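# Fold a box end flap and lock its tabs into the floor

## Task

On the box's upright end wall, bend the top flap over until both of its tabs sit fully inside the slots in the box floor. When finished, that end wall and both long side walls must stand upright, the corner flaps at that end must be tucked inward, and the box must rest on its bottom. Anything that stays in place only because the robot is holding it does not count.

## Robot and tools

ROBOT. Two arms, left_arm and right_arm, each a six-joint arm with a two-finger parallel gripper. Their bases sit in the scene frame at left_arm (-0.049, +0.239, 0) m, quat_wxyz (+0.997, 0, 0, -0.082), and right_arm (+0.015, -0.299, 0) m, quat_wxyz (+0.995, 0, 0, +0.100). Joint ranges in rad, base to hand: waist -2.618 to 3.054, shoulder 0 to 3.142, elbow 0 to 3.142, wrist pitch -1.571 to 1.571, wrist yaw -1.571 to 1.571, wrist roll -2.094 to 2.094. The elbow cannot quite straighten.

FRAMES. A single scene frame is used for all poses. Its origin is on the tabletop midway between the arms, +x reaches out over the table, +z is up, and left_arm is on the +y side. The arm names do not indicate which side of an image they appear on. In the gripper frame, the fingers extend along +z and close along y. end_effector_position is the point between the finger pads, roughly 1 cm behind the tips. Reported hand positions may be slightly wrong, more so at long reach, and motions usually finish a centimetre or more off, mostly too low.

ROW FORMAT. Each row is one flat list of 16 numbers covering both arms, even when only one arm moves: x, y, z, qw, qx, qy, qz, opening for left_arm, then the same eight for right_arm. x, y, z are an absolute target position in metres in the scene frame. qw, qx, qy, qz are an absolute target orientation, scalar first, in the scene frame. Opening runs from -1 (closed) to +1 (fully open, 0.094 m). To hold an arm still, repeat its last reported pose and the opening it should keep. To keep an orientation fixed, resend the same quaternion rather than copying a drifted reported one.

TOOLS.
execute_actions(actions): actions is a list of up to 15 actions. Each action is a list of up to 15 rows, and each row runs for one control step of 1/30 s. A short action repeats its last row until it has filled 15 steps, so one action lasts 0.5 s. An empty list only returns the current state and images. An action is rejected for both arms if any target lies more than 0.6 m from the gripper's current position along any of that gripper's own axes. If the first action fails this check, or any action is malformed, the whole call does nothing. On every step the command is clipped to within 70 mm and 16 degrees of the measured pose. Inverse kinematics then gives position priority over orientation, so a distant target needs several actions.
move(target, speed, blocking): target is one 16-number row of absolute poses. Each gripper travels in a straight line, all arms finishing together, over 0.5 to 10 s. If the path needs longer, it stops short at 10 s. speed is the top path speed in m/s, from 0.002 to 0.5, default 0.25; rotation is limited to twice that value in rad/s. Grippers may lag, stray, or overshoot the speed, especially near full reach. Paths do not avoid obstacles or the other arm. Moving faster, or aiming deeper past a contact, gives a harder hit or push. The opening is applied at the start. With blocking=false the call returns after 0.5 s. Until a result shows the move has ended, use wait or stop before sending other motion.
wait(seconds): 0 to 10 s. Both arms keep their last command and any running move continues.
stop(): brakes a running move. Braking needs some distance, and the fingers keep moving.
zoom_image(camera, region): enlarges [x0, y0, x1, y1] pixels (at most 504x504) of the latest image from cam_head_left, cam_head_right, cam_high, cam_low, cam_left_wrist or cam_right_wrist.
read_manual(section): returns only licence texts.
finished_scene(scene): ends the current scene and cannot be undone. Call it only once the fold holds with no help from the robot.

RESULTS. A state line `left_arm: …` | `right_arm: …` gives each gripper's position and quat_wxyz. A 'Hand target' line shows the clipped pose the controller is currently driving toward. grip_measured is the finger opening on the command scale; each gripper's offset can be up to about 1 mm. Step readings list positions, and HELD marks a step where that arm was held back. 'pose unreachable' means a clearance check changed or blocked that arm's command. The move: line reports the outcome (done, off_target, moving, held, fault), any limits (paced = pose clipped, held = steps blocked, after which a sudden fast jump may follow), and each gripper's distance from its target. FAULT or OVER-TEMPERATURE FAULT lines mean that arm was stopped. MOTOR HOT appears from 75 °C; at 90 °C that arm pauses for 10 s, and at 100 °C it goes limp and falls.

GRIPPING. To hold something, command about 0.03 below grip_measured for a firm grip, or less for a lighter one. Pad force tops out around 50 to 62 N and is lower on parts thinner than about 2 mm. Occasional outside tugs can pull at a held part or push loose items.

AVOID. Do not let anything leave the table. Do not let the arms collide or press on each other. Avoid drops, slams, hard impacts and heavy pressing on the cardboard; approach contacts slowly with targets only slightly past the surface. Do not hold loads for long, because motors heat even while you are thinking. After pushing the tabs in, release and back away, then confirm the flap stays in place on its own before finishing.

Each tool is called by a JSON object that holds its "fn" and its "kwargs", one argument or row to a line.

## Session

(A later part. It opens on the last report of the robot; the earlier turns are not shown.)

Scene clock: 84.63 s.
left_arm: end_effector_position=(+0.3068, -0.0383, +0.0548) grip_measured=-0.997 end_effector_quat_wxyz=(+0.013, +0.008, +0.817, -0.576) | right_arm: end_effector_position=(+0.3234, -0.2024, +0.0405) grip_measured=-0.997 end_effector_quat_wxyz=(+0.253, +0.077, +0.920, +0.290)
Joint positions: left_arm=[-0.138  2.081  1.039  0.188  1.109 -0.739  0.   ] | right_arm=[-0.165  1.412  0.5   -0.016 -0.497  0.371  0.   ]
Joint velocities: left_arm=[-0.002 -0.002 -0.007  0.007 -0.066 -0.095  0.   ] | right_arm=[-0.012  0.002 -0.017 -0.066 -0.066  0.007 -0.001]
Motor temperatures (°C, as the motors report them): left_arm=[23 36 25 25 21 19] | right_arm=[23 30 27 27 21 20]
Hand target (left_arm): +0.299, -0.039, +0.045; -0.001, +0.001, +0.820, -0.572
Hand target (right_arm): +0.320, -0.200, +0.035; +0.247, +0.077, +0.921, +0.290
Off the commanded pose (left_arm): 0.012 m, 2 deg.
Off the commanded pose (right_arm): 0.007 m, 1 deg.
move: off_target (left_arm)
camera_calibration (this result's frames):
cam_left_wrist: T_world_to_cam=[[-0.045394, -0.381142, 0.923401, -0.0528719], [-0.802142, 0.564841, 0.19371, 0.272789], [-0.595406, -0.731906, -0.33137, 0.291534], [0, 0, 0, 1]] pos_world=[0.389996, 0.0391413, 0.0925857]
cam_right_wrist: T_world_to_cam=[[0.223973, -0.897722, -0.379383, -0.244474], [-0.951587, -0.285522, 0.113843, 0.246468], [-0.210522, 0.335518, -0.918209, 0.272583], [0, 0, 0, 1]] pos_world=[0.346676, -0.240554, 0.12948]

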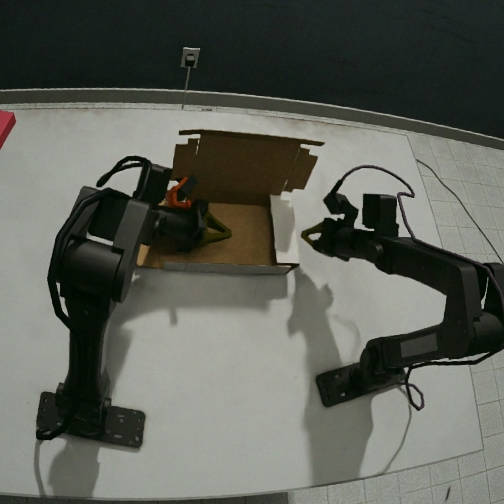

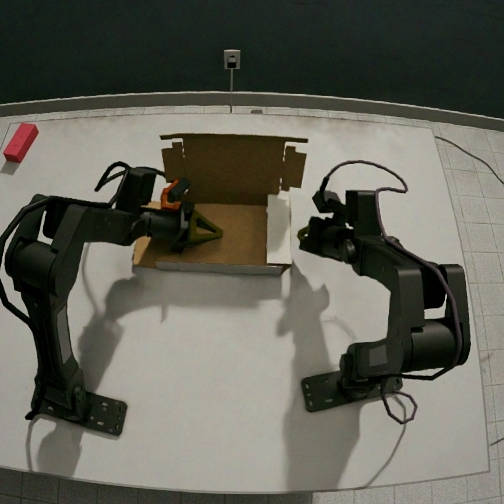

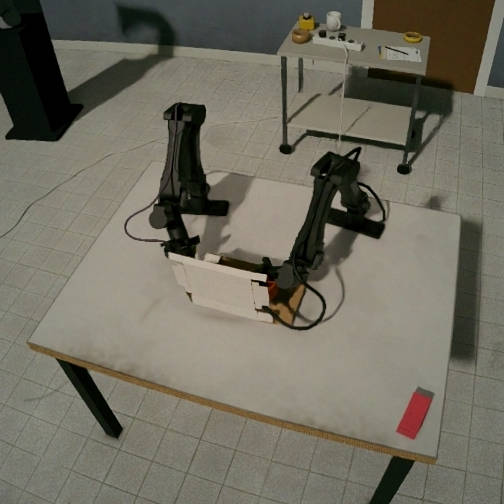

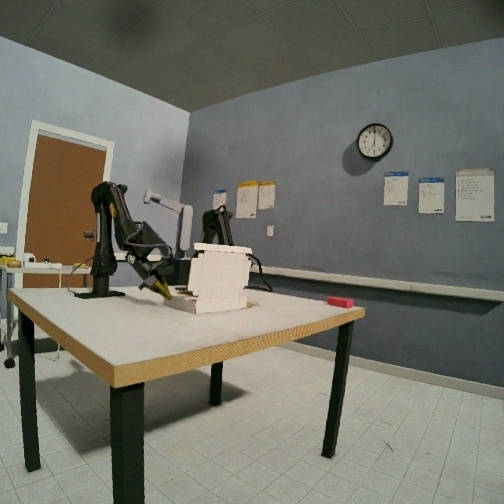

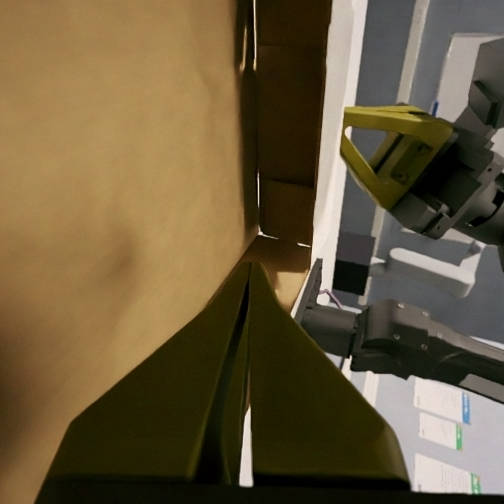

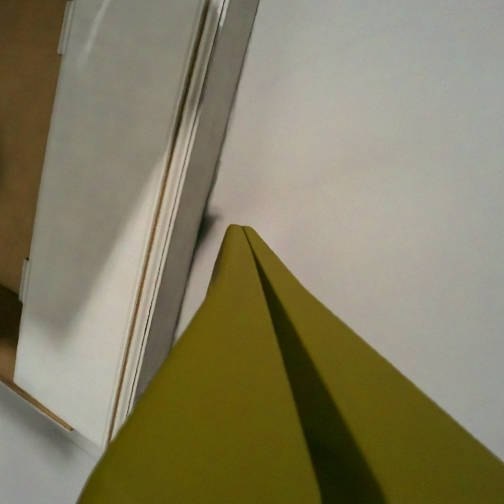

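{"fn": "move", "kwargs": {
  "target": [0.29,0.03,0.08,0,0,0.819,-0.574,-1,0.32,-0.2,0.035,0.247,0.078,0.921,0.291,-1],
  "speed": 0.15
}}

{"fn": "move", "kwargs": {
  "target": [0.31,0.02,0.07,0.455,0.498,0.65,-0.349,-1,0.35,-0.2,0.035,0.247,0.078,0.921,0.291,-1]
}}

{"fn": "move", "kwargs": {
  "target": [0.335,-0.08,0.03,0.455,0.498,0.65,-0.349,-1,0.35,-0.19,0.04,0.247,0.078,0.921,0.291,-1],
  "speed": 0.08
}}

Scene clock: 92.27 s.
left_arm: end_effector_position=(+0.2859, +0.0292, +0.0738) grip_measured=-0.997 end_effector_quat_wxyz=(-0.003, -0.009, +0.822, -0.570) | right_arm: end_effector_position=(+0.3235, -0.2024, +0.0406) grip_measured=-0.997 end_effector_quat_wxyz=(+0.253, +0.078, +0.920, +0.291)
Joint positions: left_arm=[ 0.034  1.956  1.024 -0.294  1.189 -0.387  0.   ] | right_arm=[-0.165  1.412  0.5   -0.016 -0.497  0.373  0.   ]
Joint velocities: left_arm=[-0.007  0.007 -0.002 -0.022 -0.051  0.022 -0.001] | right_arm=[-0.007 -0.027 -0.017  0.037 -0.037 -0.037  0.   ]
Motor temperatures (°C, as the motors report them): left_arm=[23 36 24 26 21 19] | right_arm=[23 30 27 28 21 20]
Hand target (left_arm): +0.291, +0.029, +0.081; +0.002, -0.002, +0.817, -0.577
Hand target (right_arm): +0.320, -0.200, +0.035; +0.247, +0.078, +0.921, +0.291
Off the commanded pose (left_arm): 0.007 m, 1 deg.
Off the commanded pose (right_arm): 0.007 m, 1 deg.
move: done
camera_calibration (this result's frames):
cam_left_wrist: T_world_to_cam=[[0.00135044, -0.3957, 0.918379, -0.0582026], [-0.796818, 0.554476, 0.240077, 0.20958], [-0.604218, -0.732105, -0.314552, 0.336033], [0, 0, 0, 1]] pos_world=[0.370113, 0.106774, 0.108837]
cam_right_wrist: T_world_to_cam=[[0.221727, -0.897785, -0.38055, -0.243774], [-0.95208, -0.283638, 0.114423, 0.247053], [-0.210666, 0.336944, -0.917654, 0.272958], [0, 0, 0, 1]] pos_world=[0.346769, -0.240755, 0.129444]

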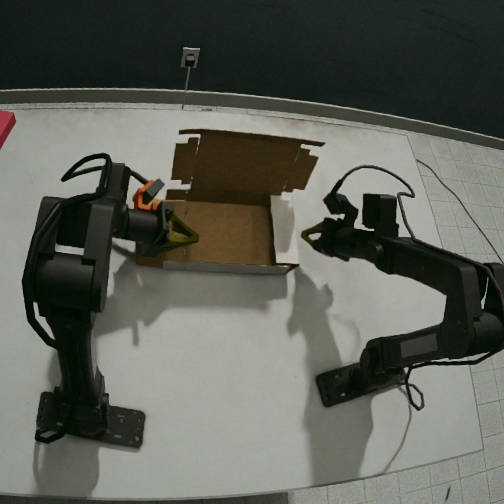

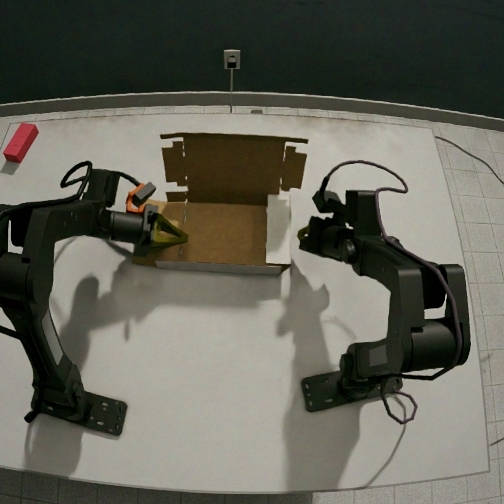

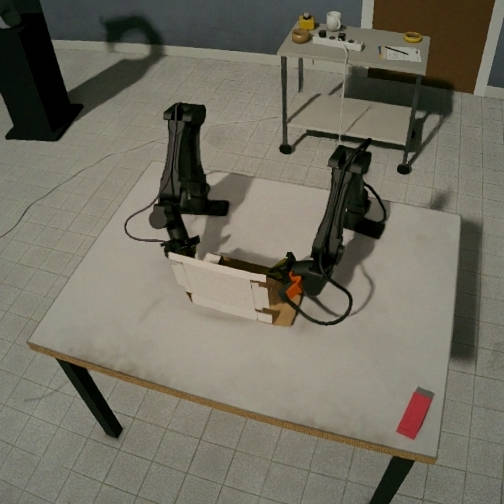

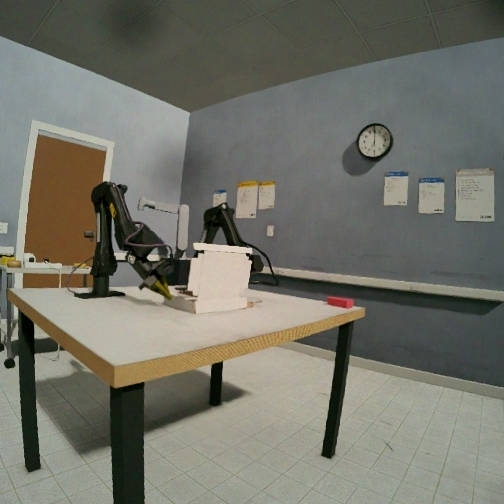

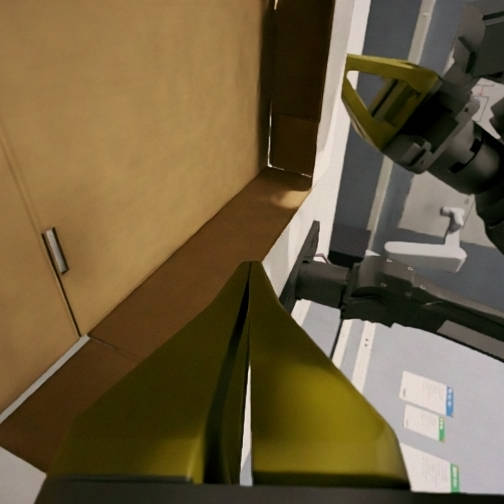

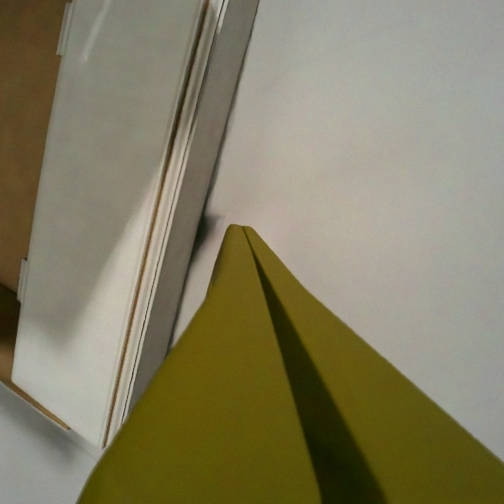

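Scene clock: 95.87 s.
left_arm: end_effector_position=(+0.3184, +0.0225, +0.0751) grip_measured=-0.997 end_effector_quat_wxyz=(+0.462, +0.499, +0.648, -0.342) | right_arm: end_effector_position=(+0.3403, -0.2018, +0.0292) grip_measured=-0.997 end_effector_quat_wxyz=(+0.236, +0.084, +0.924, +0.288)
Joint positions: left_arm=[-0.008  1.897  0.813  0.393  1.011  0.629  0.   ] | right_arm=[-0.165  1.533  0.57  -0.002 -0.497  0.373  0.   ]
Joint velocities: left_arm=[-0.012 -0.002  0.007  0.022  0.037  0.037 -0.   ] | right_arm=[-0.012  0.002  0.002  0.007  0.154 -0.037 -0.001]
Motor temperatures (°C, as the motors report them): left_arm=[23 36 24 26 21 19] | right_arm=[23 30 27 28 21 20]
Hand target (left_arm): +0.309, +0.020, +0.068; +0.452, +0.502, +0.650, -0.348
Hand target (right_arm): +0.350, -0.201, +0.035; +0.247, +0.078, +0.921, +0.291
Off the commanded pose (left_arm): 0.010 m, 1 deg.
Off the commanded pose (right_arm): 0.011 m, 2 deg.
move: off_target (right_arm)
camera_calibration (this result's frames):
cam_left_wrist: T_world_to_cam=[[-0.950761, -0.305735, -0.0507834, 0.311873], [-0.230864, 0.807976, -0.542103, 0.111745], [0.206772, -0.503687, -0.838776, 0.127247], [0, 0, 0, 1]] pos_world=[0.296003, 0.0691559, 0.183147]
cam_right_wrist: T_world_to_cam=[[0.207822, -0.898268, -0.387201, -0.246476], [-0.947306, -0.283472, 0.14918, 0.261972], [-0.243764, 0.335795, -0.909847, 0.276711], [0, 0, 0, 1]] pos_world=[0.366844, -0.240058, 0.117248]

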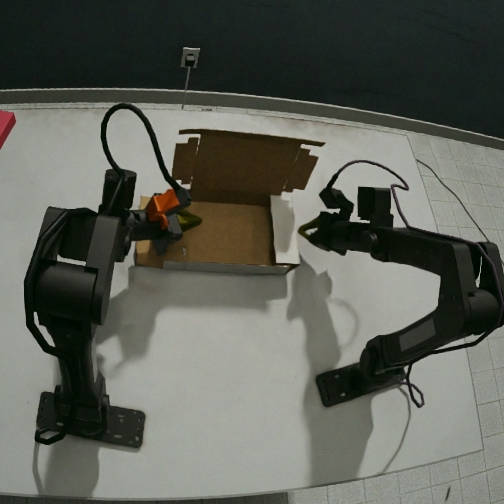

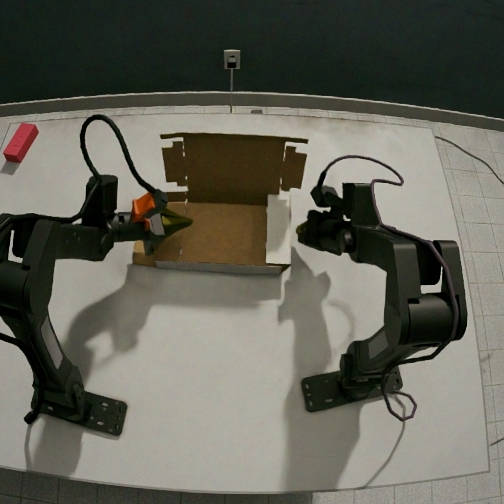

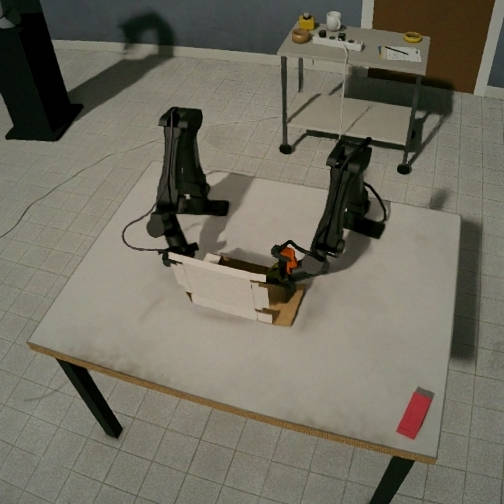

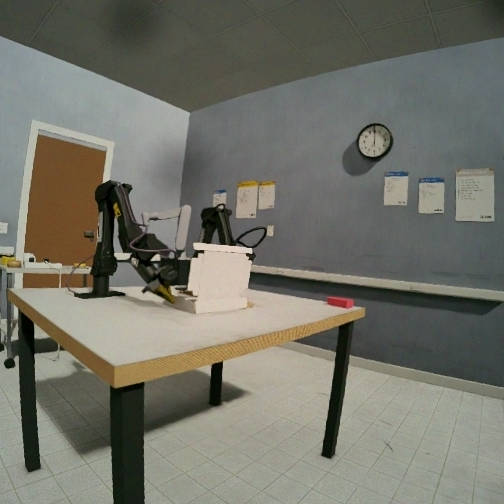

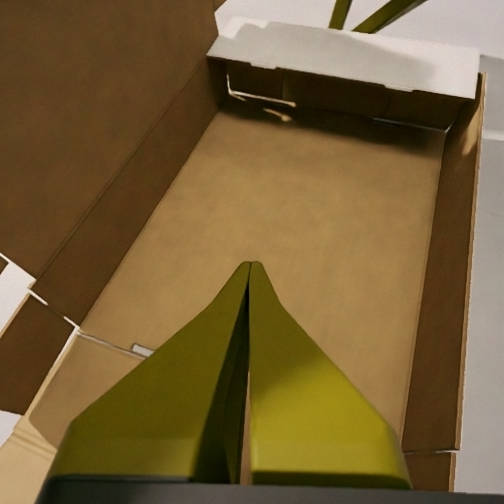

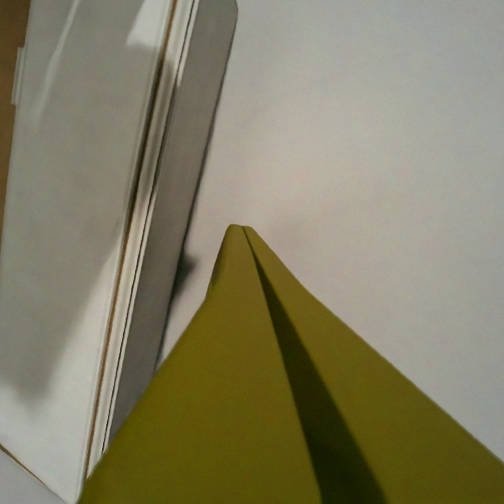

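Scene clock: 97.63 s.
left_arm: end_effector_position=(+0.3303, -0.0744, +0.0305) grip_measured=-0.997 end_effector_quat_wxyz=(+0.455, +0.501, +0.650, -0.346) | right_arm: end_effector_position=(+0.3418, -0.1933, +0.0315) grip_measured=-0.997 end_effector_quat_wxyz=(+0.234, +0.083, +0.925, +0.288)
Joint positions: left_arm=[-0.263  2.164  0.944  0.694  0.808  0.405  0.   ] | right_arm=[-0.13   1.533  0.581 -0.002 -0.478  0.404  0.   ]
Joint velocities: left_arm=[ 0.012  0.007  0.007 -0.022 -0.095 -0.022 -0.001] | right_arm=[-0.012  0.022 -0.007  0.081 -0.007 -0.022  0.   ]
Motor temperatures (°C, as the motors report them): left_arm=[23 36 25 26 21 19] | right_arm=[23 30 27 28 21 20]
Hand target (left_arm): +0.333, -0.079, +0.029; +0.453, +0.500, +0.651, -0.347
Hand target (right_arm): +0.350, -0.190, +0.040; +0.247, +0.078, +0.921, +0.291
Off the commanded pose (left_arm): 0.007 m, 1 deg.
Off the commanded pose (right_arm): 0.012 m, 2 deg.
move: off_target (right_arm)
camera_calibration (this result's frames):
cam_left_wrist: T_world_to_cam=[[-0.954496, -0.295532, -0.0399695, 0.292858], [-0.229655, 0.813907, -0.533679, 0.16839], [0.190251, -0.500215, -0.844742, 0.0444392], [0, 0, 0, 1]] pos_world=[0.309749, -0.0282756, 0.139111]
cam_right_wrist: T_world_to_cam=[[0.207769, -0.898015, -0.387817, -0.238121], [-0.946392, -0.284792, 0.152435, 0.264756], [-0.247336, 0.335356, -0.909044, 0.27734], [0, 0, 0, 1]] pos_world=[0.368633, -0.231443, 0.119409]

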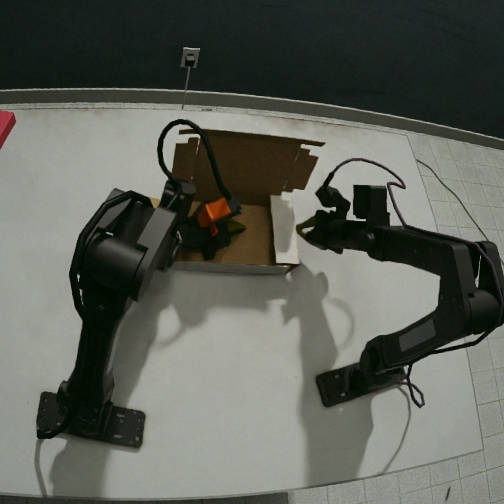

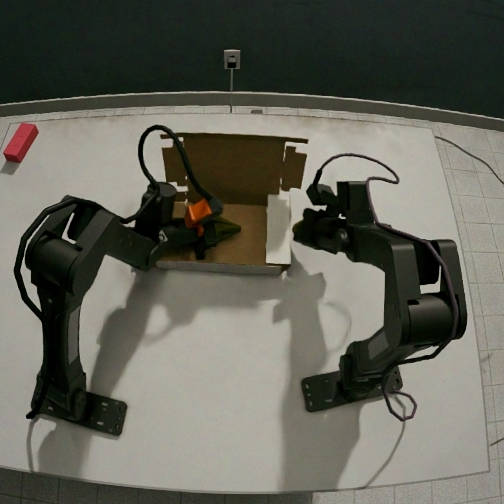

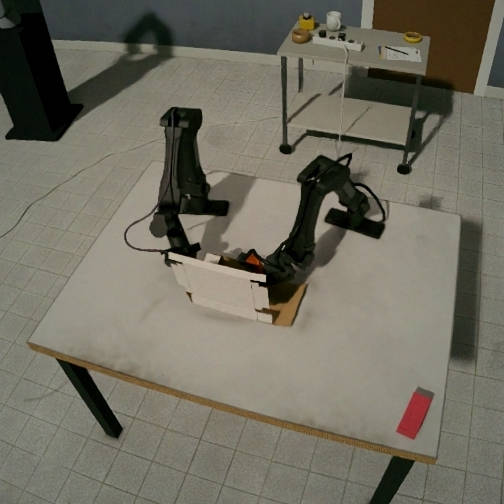

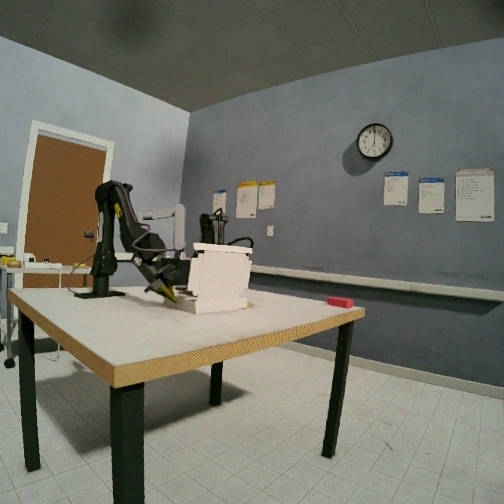

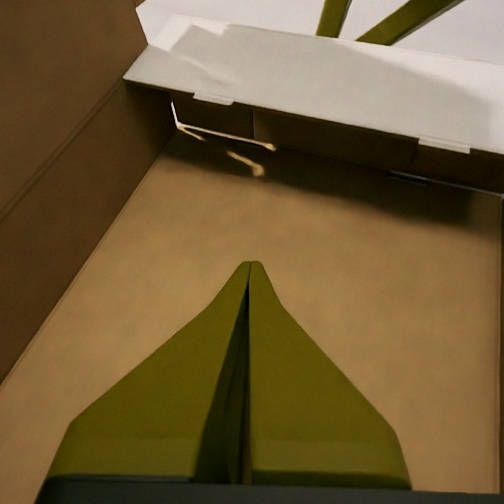

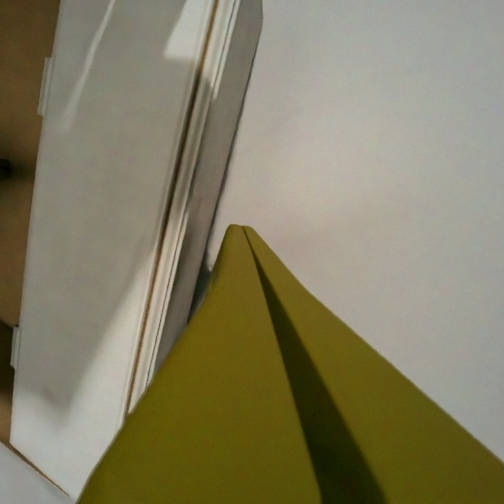

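{"fn": "move", "kwargs": {
  "target": [0.362,-0.135,0.025,0.455,0.498,0.65,-0.349,-1,0.36,-0.178,0.045,0.247,0.078,0.921,0.291,-1],
  "speed": 0.04
}}

{"fn": "move", "kwargs": {
  "target": [0.368,-0.158,0.025,0.455,0.498,0.65,-0.349,-1,0.36,-0.172,0.045,0.247,0.078,0.921,0.291,-1],
  "speed": 0.02
}}

Scene clock: 101.87 s.
left_arm: end_effector_position=(+0.3624, -0.1302, +0.0324) grip_measured=-0.997 end_effector_quat_wxyz=(+0.468, +0.500, +0.642, -0.344) | right_arm: end_effector_position=(+0.3534, -0.1819, +0.0404) grip_measured=-0.997 end_effector_quat_wxyz=(+0.241, +0.081, +0.923, +0.289)
Joint positions: left_arm=[-0.352  2.302  1.182  0.671  0.727  0.338  0.   ] | right_arm=[-0.087  1.546  0.627 -0.002 -0.451  0.442  0.   ]
Joint velocities: left_arm=[-0.007 -0.002 -0.007  0.051 -0.037 -0.022 -0.001] | right_arm=[ 0.002 -0.002 -0.012 -0.022  0.051  0.022  0.   ]
Motor temperatures (°C, as the motors report them): left_arm=[23 36 25 27 21 19] | right_arm=[23 30 27 28 21 20]
Hand target (left_arm): +0.361, -0.135, +0.025; +0.455, +0.499, +0.650, -0.348
Hand target (right_arm): +0.360, -0.178, +0.045; +0.247, +0.078, +0.921, +0.291
Off the commanded pose (left_arm): 0.009 m, 2 deg.
Off the commanded pose (right_arm): 0.009 m, 1 deg.
move: done
camera_calibration (this result's frames):
cam_left_wrist: T_world_to_cam=[[-0.951909, -0.300554, -0.0594731, 0.306122], [-0.218853, 0.802876, -0.55452, 0.217572], [0.214413, -0.514837, -0.830042, 0.000877379], [0, 0, 0, 1]] pos_world=[0.338828, -0.0822255, 0.139582]
cam_right_wrist: T_world_to_cam=[[0.213495, -0.898314, -0.383994, -0.229091], [-0.948702, -0.284463, 0.138005, 0.279045], [-0.233204, 0.334833, -0.912964, 0.279584], [0, 0, 0, 1]] pos_world=[0.378841, -0.220032, 0.12877]

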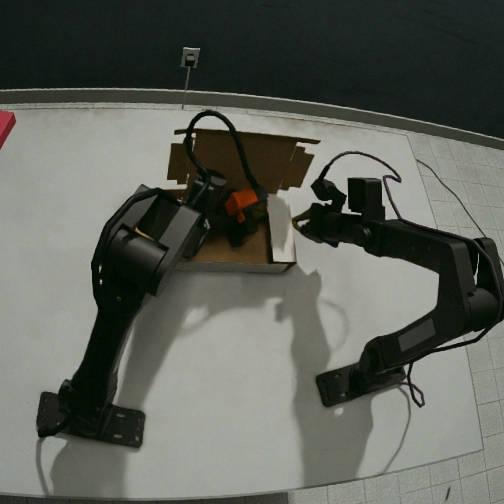

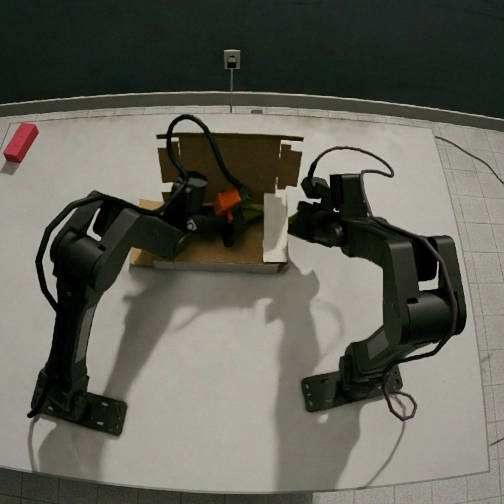

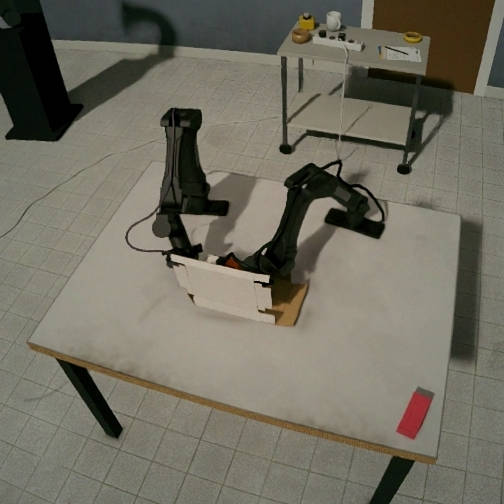

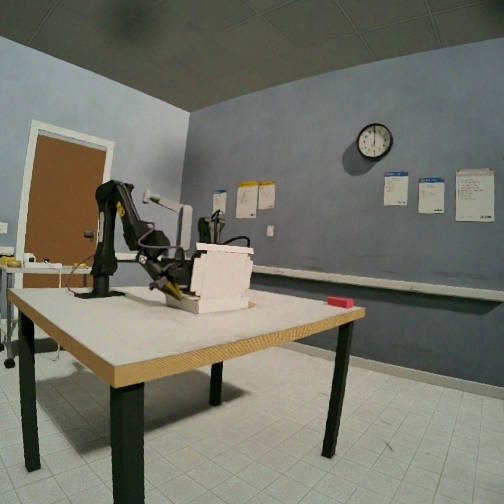

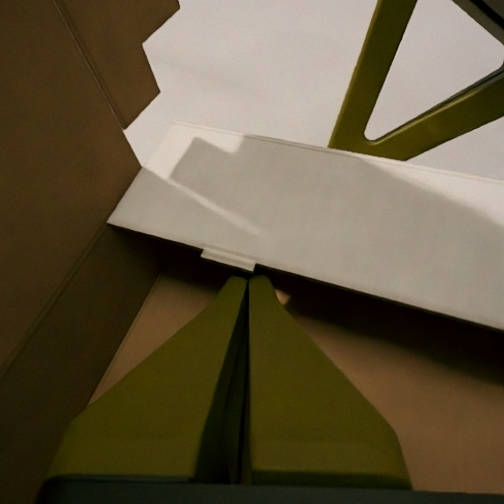

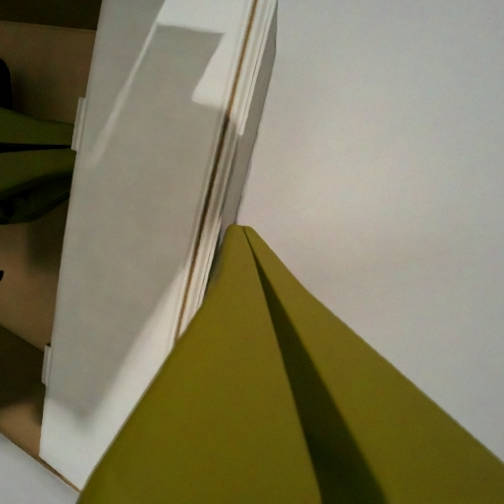

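Scene clock: 103.57 s.
left_arm: end_effector_position=(+0.3709, -0.1497, +0.0302) grip_measured=-0.997 end_effector_quat_wxyz=(+0.467, +0.497, +0.647, -0.343) | right_arm: end_effector_position=(+0.3526, -0.1790, +0.0389) grip_measured=-0.997 end_effector_quat_wxyz=(+0.240, +0.086, +0.925, +0.283)
Joint positions: left_arm=[-0.384  2.347  1.267  0.639  0.69   0.314  0.   ] | right_arm=[-0.067  1.546  0.627 -0.002 -0.426  0.462  0.   ]
Joint velocities: left_arm=[-0.007  0.002  0.007  0.007 -0.095 -0.022 -0.   ] | right_arm=[ 0.007 -0.007 -0.007  0.007 -0.022  0.007 -0.   ]
Motor temperatures (°C, as the motors report them): left_arm=[23 36 25 27 21 19] | right_arm=[23 30 28 28 21 20]
Hand target (left_arm): +0.367, -0.158, +0.025; +0.455, +0.498, +0.650, -0.349
Hand target (right_arm): +0.360, -0.172, +0.045; +0.247, +0.078, +0.921, +0.291
Off the commanded pose (left_arm): 0.010 m, 2 deg.
Off the commanded pose (right_arm): 0.012 m, 2 deg.
move: off_target (right_arm)
camera_calibration (this result's frames):
cam_left_wrist: T_world_to_cam=[[-0.949386, -0.309584, -0.0531482, 0.305764], [-0.230985, 0.802734, -0.549785, 0.238168], [0.212869, -0.509682, -0.833613, -0.0113061], [0, 0, 0, 1]] pos_world=[0.347708, -0.102289, 0.137767]
cam_right_wrist: T_world_to_cam=[[0.20156, -0.903994, -0.377053, -0.224007], [-0.950403, -0.2736, 0.147908, 0.281525], [-0.236869, 0.32854, -0.914305, 0.277304], [0, 0, 0, 1]] pos_world=[0.378398, -0.216582, 0.127438]

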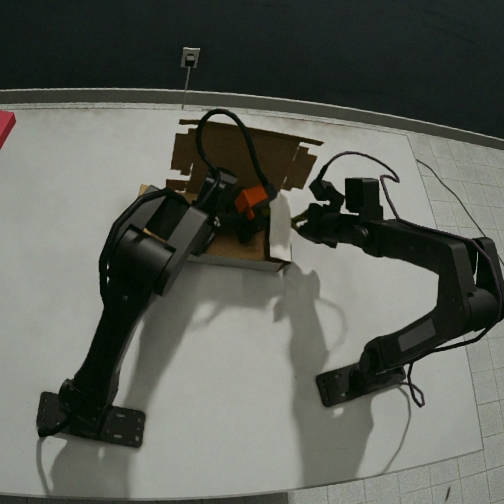

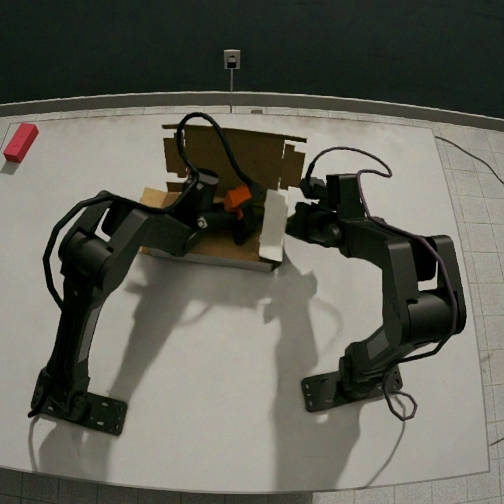

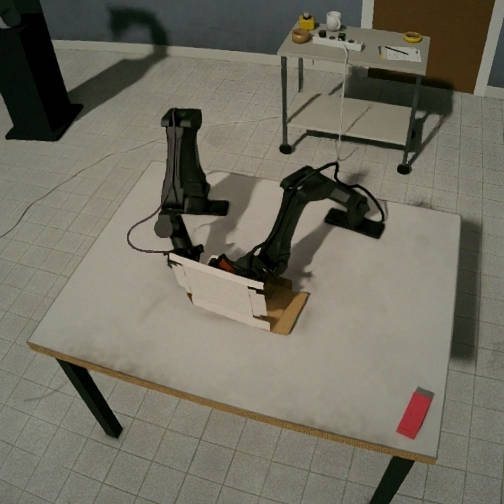

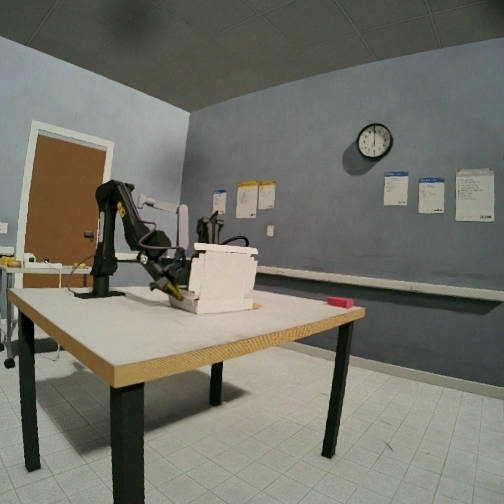

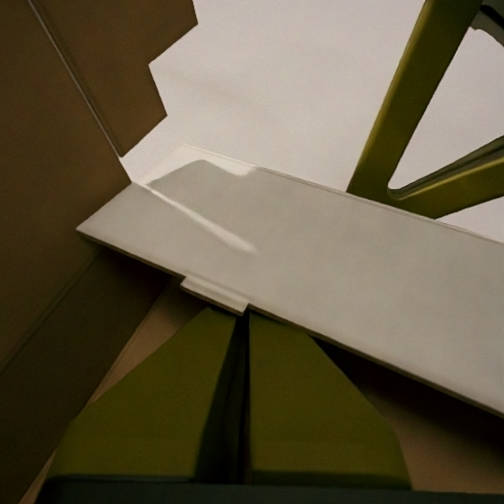

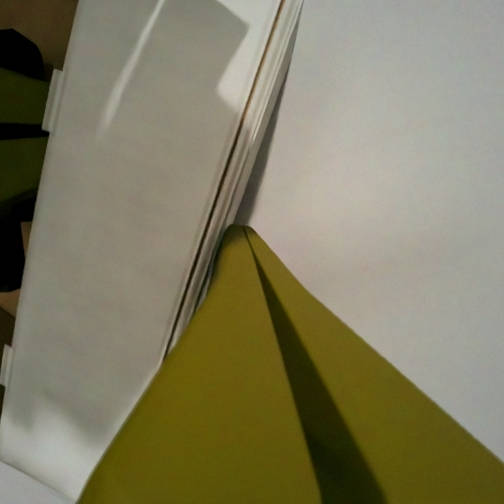

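{"fn": "move", "kwargs": {
  "target": [0.368,-0.15,0.025,0.455,0.498,0.65,-0.349,-1,0.4,-0.2,0.055,0.247,0.078,0.921,0.291,-1],
  "speed": 0.05
}}

{"fn": "move", "kwargs": {
  "target": [0.368,-0.155,0.025,0.455,0.498,0.65,-0.349,-1,0.4,-0.17,0.055,0.247,0.078,0.921,0.291,-1],
  "speed": 0.025
}}

{"fn": "move", "kwargs": {
  "target": [0.335,-0.07,0.035,0.455,0.498,0.65,-0.349,-1,0.4,-0.19,0.055,0.247,0.078,0.921,0.291,-1],
  "speed": 0.08
}}

Scene clock: 109.40 s.
left_arm: end_effector_position=(+0.3706, -0.1500, +0.0304) grip_measured=-0.997 end_effector_quat_wxyz=(+0.466, +0.497, +0.647, -0.343) | right_arm: end_effector_position=(+0.3980, -0.2002, +0.0533) grip_measured=-0.997 end_effector_quat_wxyz=(+0.253, +0.081, +0.920, +0.288)
Joint positions: left_arm=[-0.384  2.347  1.267  0.638  0.691  0.313  0.   ] | right_arm=[-0.162  1.663  0.805 -0.069 -0.489  0.379  0.   ]
Joint velocities: left_arm=[ 0.007 -0.007 -0.022 -0.051  0.007 -0.11  -0.001] | right_arm=[-0.007  0.012  0.022 -0.051 -0.022 -0.095 -0.   ]
Motor temperatures (°C, as the motors report them): left_arm=[23 37 25 28 21 19] | right_arm=[23 30 28 28 21 20]
Hand target (left_arm): +0.368, -0.150, +0.025; +0.455, +0.498, +0.650, -0.349
Hand target (right_arm): +0.400, -0.201, +0.054; +0.247, +0.079, +0.921, +0.292
Off the commanded pose (left_arm): 0.006 m, 2 deg.
Off the commanded pose (right_arm): 0.003 m, 1 deg.
move: done
camera_calibration (this result's frames):
cam_left_wrist: T_world_to_cam=[[-0.949795, -0.308511, -0.0520579, 0.305711], [-0.230571, 0.802663, -0.550063, 0.238234], [0.211485, -0.510444, -0.833499, -0.0108919], [0, 0, 0, 1]] pos_world=[0.347596, -0.102466, 0.13788]
cam_right_wrist: T_world_to_cam=[[0.215605, -0.900537, -0.377556, -0.251742], [-0.953697, -0.277233, 0.116637, 0.319014], [-0.209707, 0.334927, -0.918612, 0.298876], [0, 0, 0, 1]] pos_world=[0.421196, -0.238364, 0.142296]

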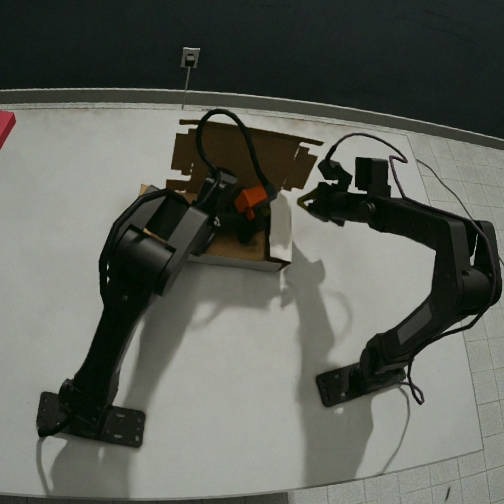

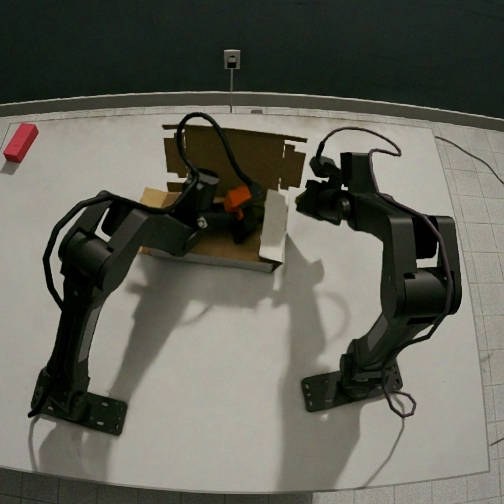

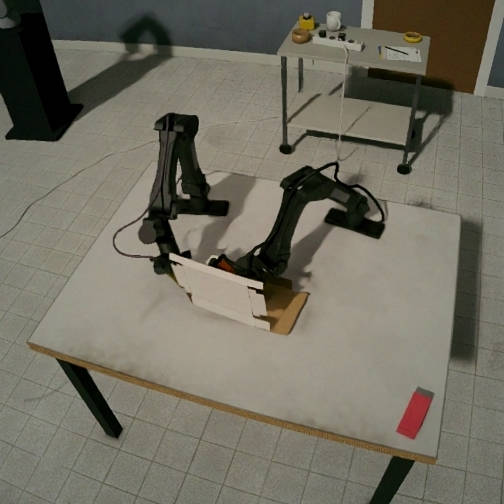

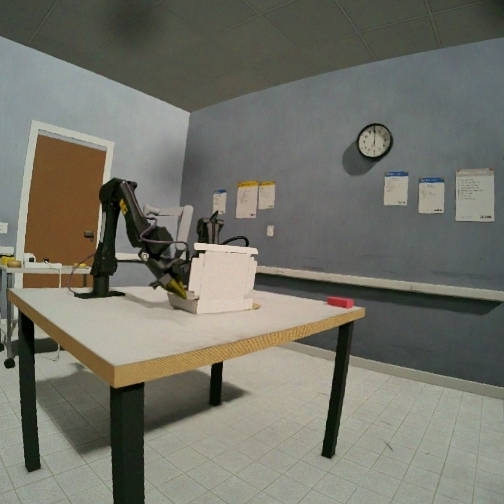

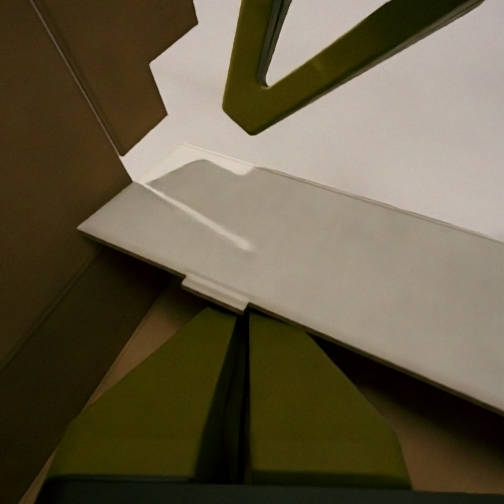

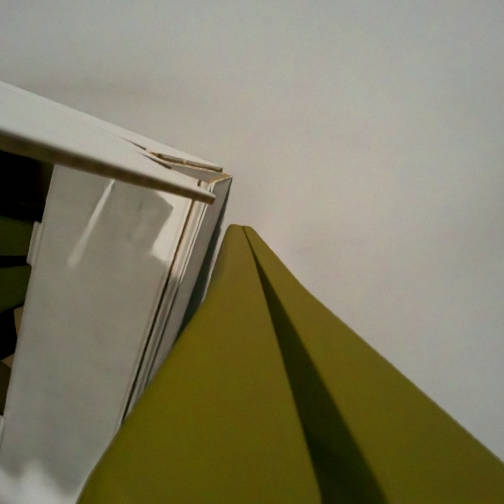

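Scene clock: 110.83 s.
left_arm: end_effector_position=(+0.3709, -0.1499, +0.0305) grip_measured=-0.997 end_effector_quat_wxyz=(+0.467, +0.497, +0.647, -0.343) | right_arm: end_effector_position=(+0.3987, -0.1827, +0.0520) grip_measured=-0.997 end_effector_quat_wxyz=(+0.254, +0.088, +0.923, +0.275)
Joint positions: left_arm=[-0.384  2.347  1.267  0.639  0.69   0.313  0.   ] | right_arm=[-0.086  1.663  0.805 -0.045 -0.413  0.449  0.   ]
Joint velocities: left_arm=[-0.007 -0.007  0.002 -0.051 -0.007  0.066  0.   ] | right_arm=[-0.002 -0.007  0.002  0.037  0.037  0.037 -0.   ]
Motor temperatures (°C, as the motors report them): left_arm=[23 37 25 28 21 19] | right_arm=[23 30 28 28 21 20]
Hand target (left_arm): +0.368, -0.155, +0.025; +0.455, +0.498, +0.650, -0.349
Hand target (right_arm): +0.400, -0.170, +0.055; +0.247, +0.078, +0.921, +0.290
Off the commanded pose (left_arm): 0.008 m, 2 deg.
Off the commanded pose (right_arm): 0.013 m, 2 deg.
move: off_target (right_arm)
camera_calibration (this result's frames):
cam_left_wrist: T_world_to_cam=[[-0.949411, -0.309503, -0.0531715, 0.305723], [-0.230724, 0.802325, -0.550491, 0.238387], [0.213039, -0.510375, -0.833146, -0.0113825], [0, 0, 0, 1]] pos_world=[0.347683, -0.102451, 0.138002]
cam_right_wrist: T_world_to_cam=[[0.195111, -0.912859, -0.358637, -0.231644], [-0.958487, -0.254994, 0.127599, 0.330047], [-0.207931, 0.318852, -0.924715, 0.288564], [0, 0, 0, 1]] pos_world=[0.421544, -0.219308, 0.141649]

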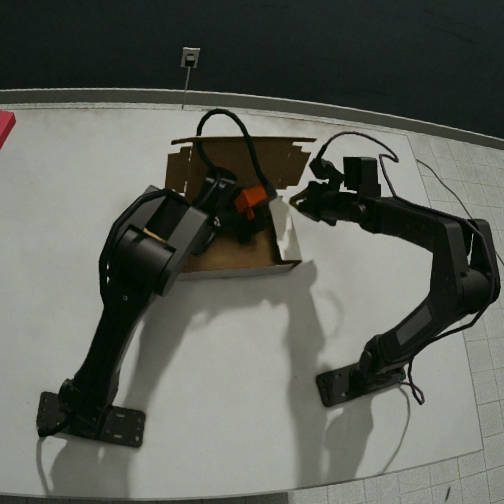

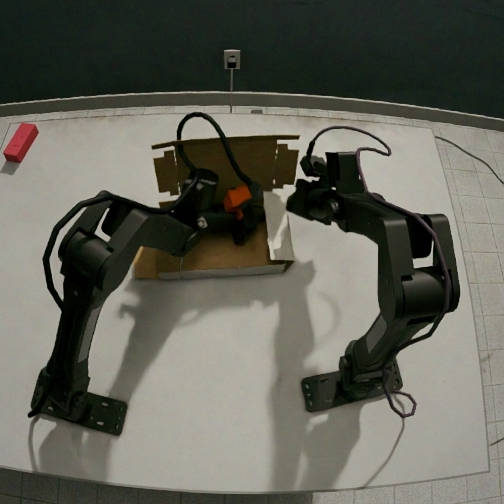

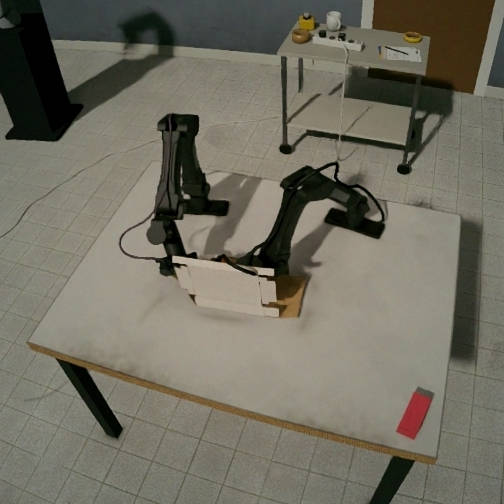

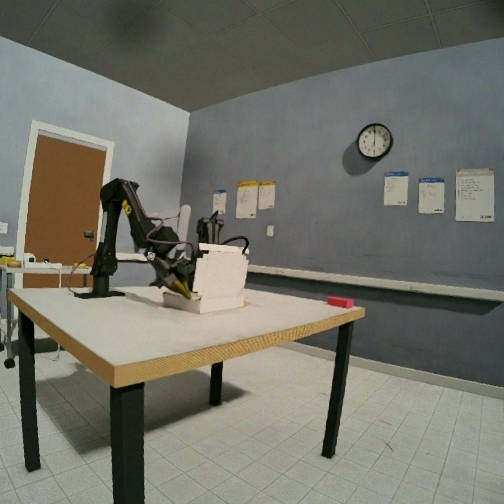

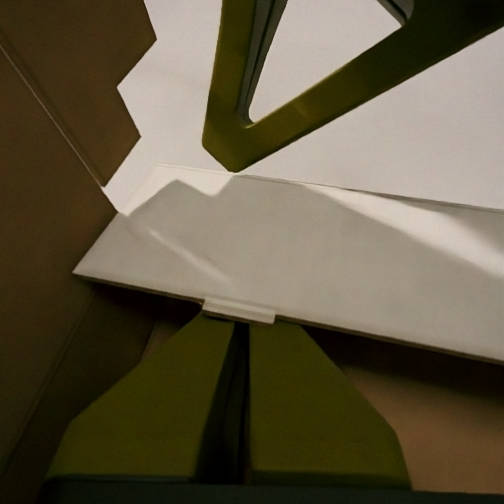

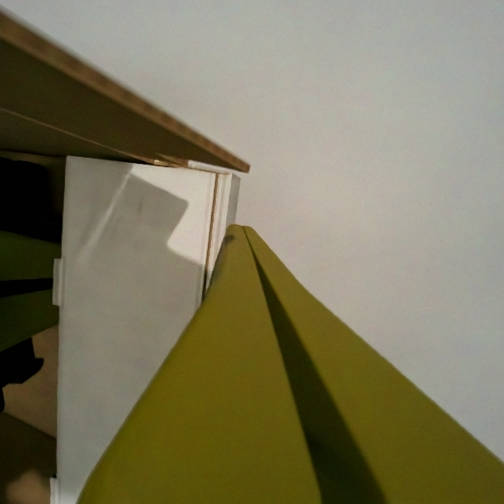

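Scene clock: 112.23 s.
left_arm: end_effector_position=(+0.3412, -0.0741, +0.0356) grip_measured=-0.997 end_effector_quat_wxyz=(+0.461, +0.495, +0.650, -0.347) | right_arm: end_effector_position=(+0.3972, -0.1893, +0.0533) grip_measured=-0.997 end_effector_quat_wxyz=(+0.251, +0.080, +0.921, +0.288)
Joint positions: left_arm=[-0.252  2.175  0.978  0.687  0.812  0.391  0.   ] | right_arm=[-0.125  1.663  0.805 -0.059 -0.467  0.409  0.   ]
Joint velocities: left_arm=[-0.007  0.002 -0.017 -0.007  0.007  0.007 -0.001] | right_arm=[ 0.007 -0.012  0.007  0.022 -0.066  0.007 -0.   ]
Motor temperatures (°C, as the motors report them): left_arm=[23 38 25 28 21 19] | right_arm=[23 30 28 28 21 20]
Hand target (left_arm): +0.336, -0.070, +0.035; +0.456, +0.497, +0.650, -0.350
Hand target (right_arm): +0.400, -0.190, +0.055; +0.247, +0.078, +0.921, +0.291
Off the commanded pose (left_arm): 0.007 m, 1 deg.
Off the commanded pose (right_arm): 0.003 m, 1 deg.
move: done
camera_calibration (this result's frames):
cam_left_wrist: T_world_to_cam=[[-0.950816, -0.307379, -0.0383028, 0.301372], [-0.238054, 0.804231, -0.544558, 0.175927], [0.19819, -0.508656, -0.837848, 0.0432766], [0, 0, 0, 1]] pos_world=[0.319853, -0.0268378, 0.143605]
cam_right_wrist: T_world_to_cam=[[0.216319, -0.900326, -0.377649, -0.241964], [-0.952514, -0.279518, 0.120772, 0.320152], [-0.214294, 0.333591, -0.918039, 0.296555], [0, 0, 0, 1]] pos_world=[0.420841, -0.227286, 0.142206]

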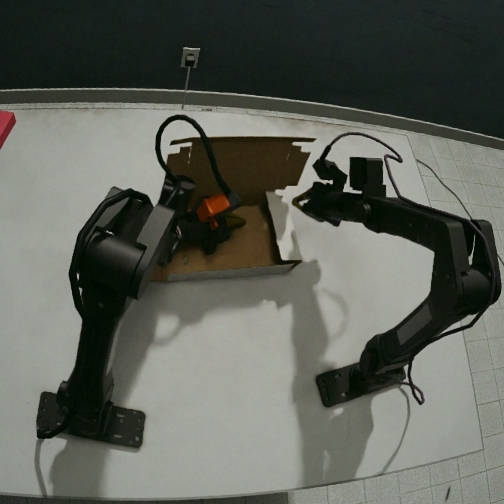

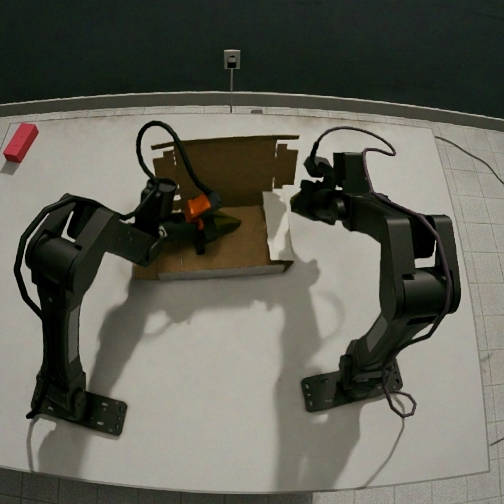

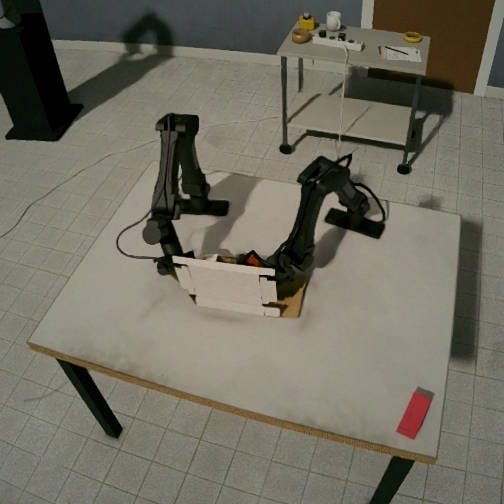

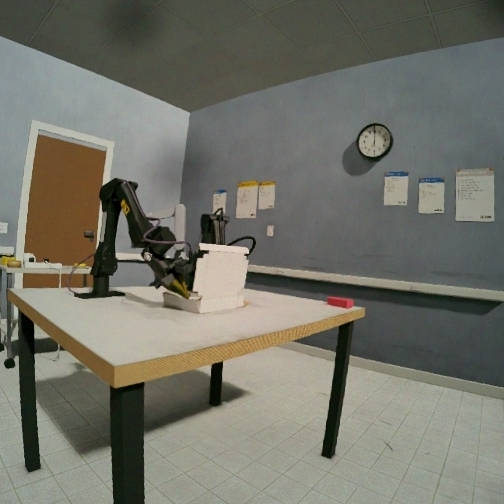

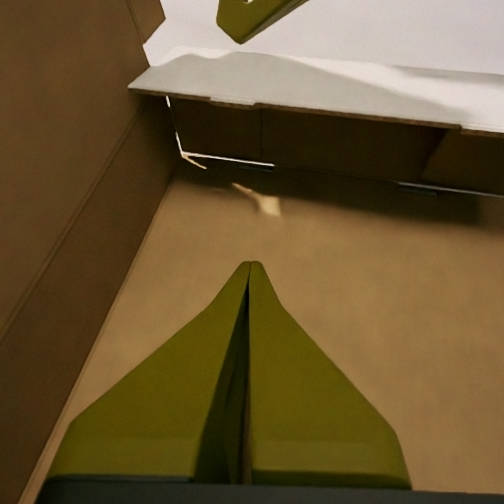

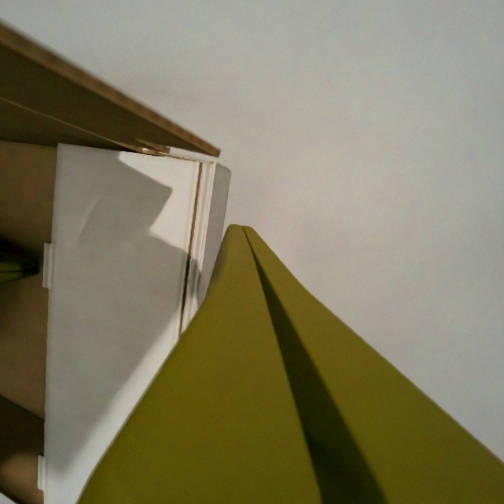

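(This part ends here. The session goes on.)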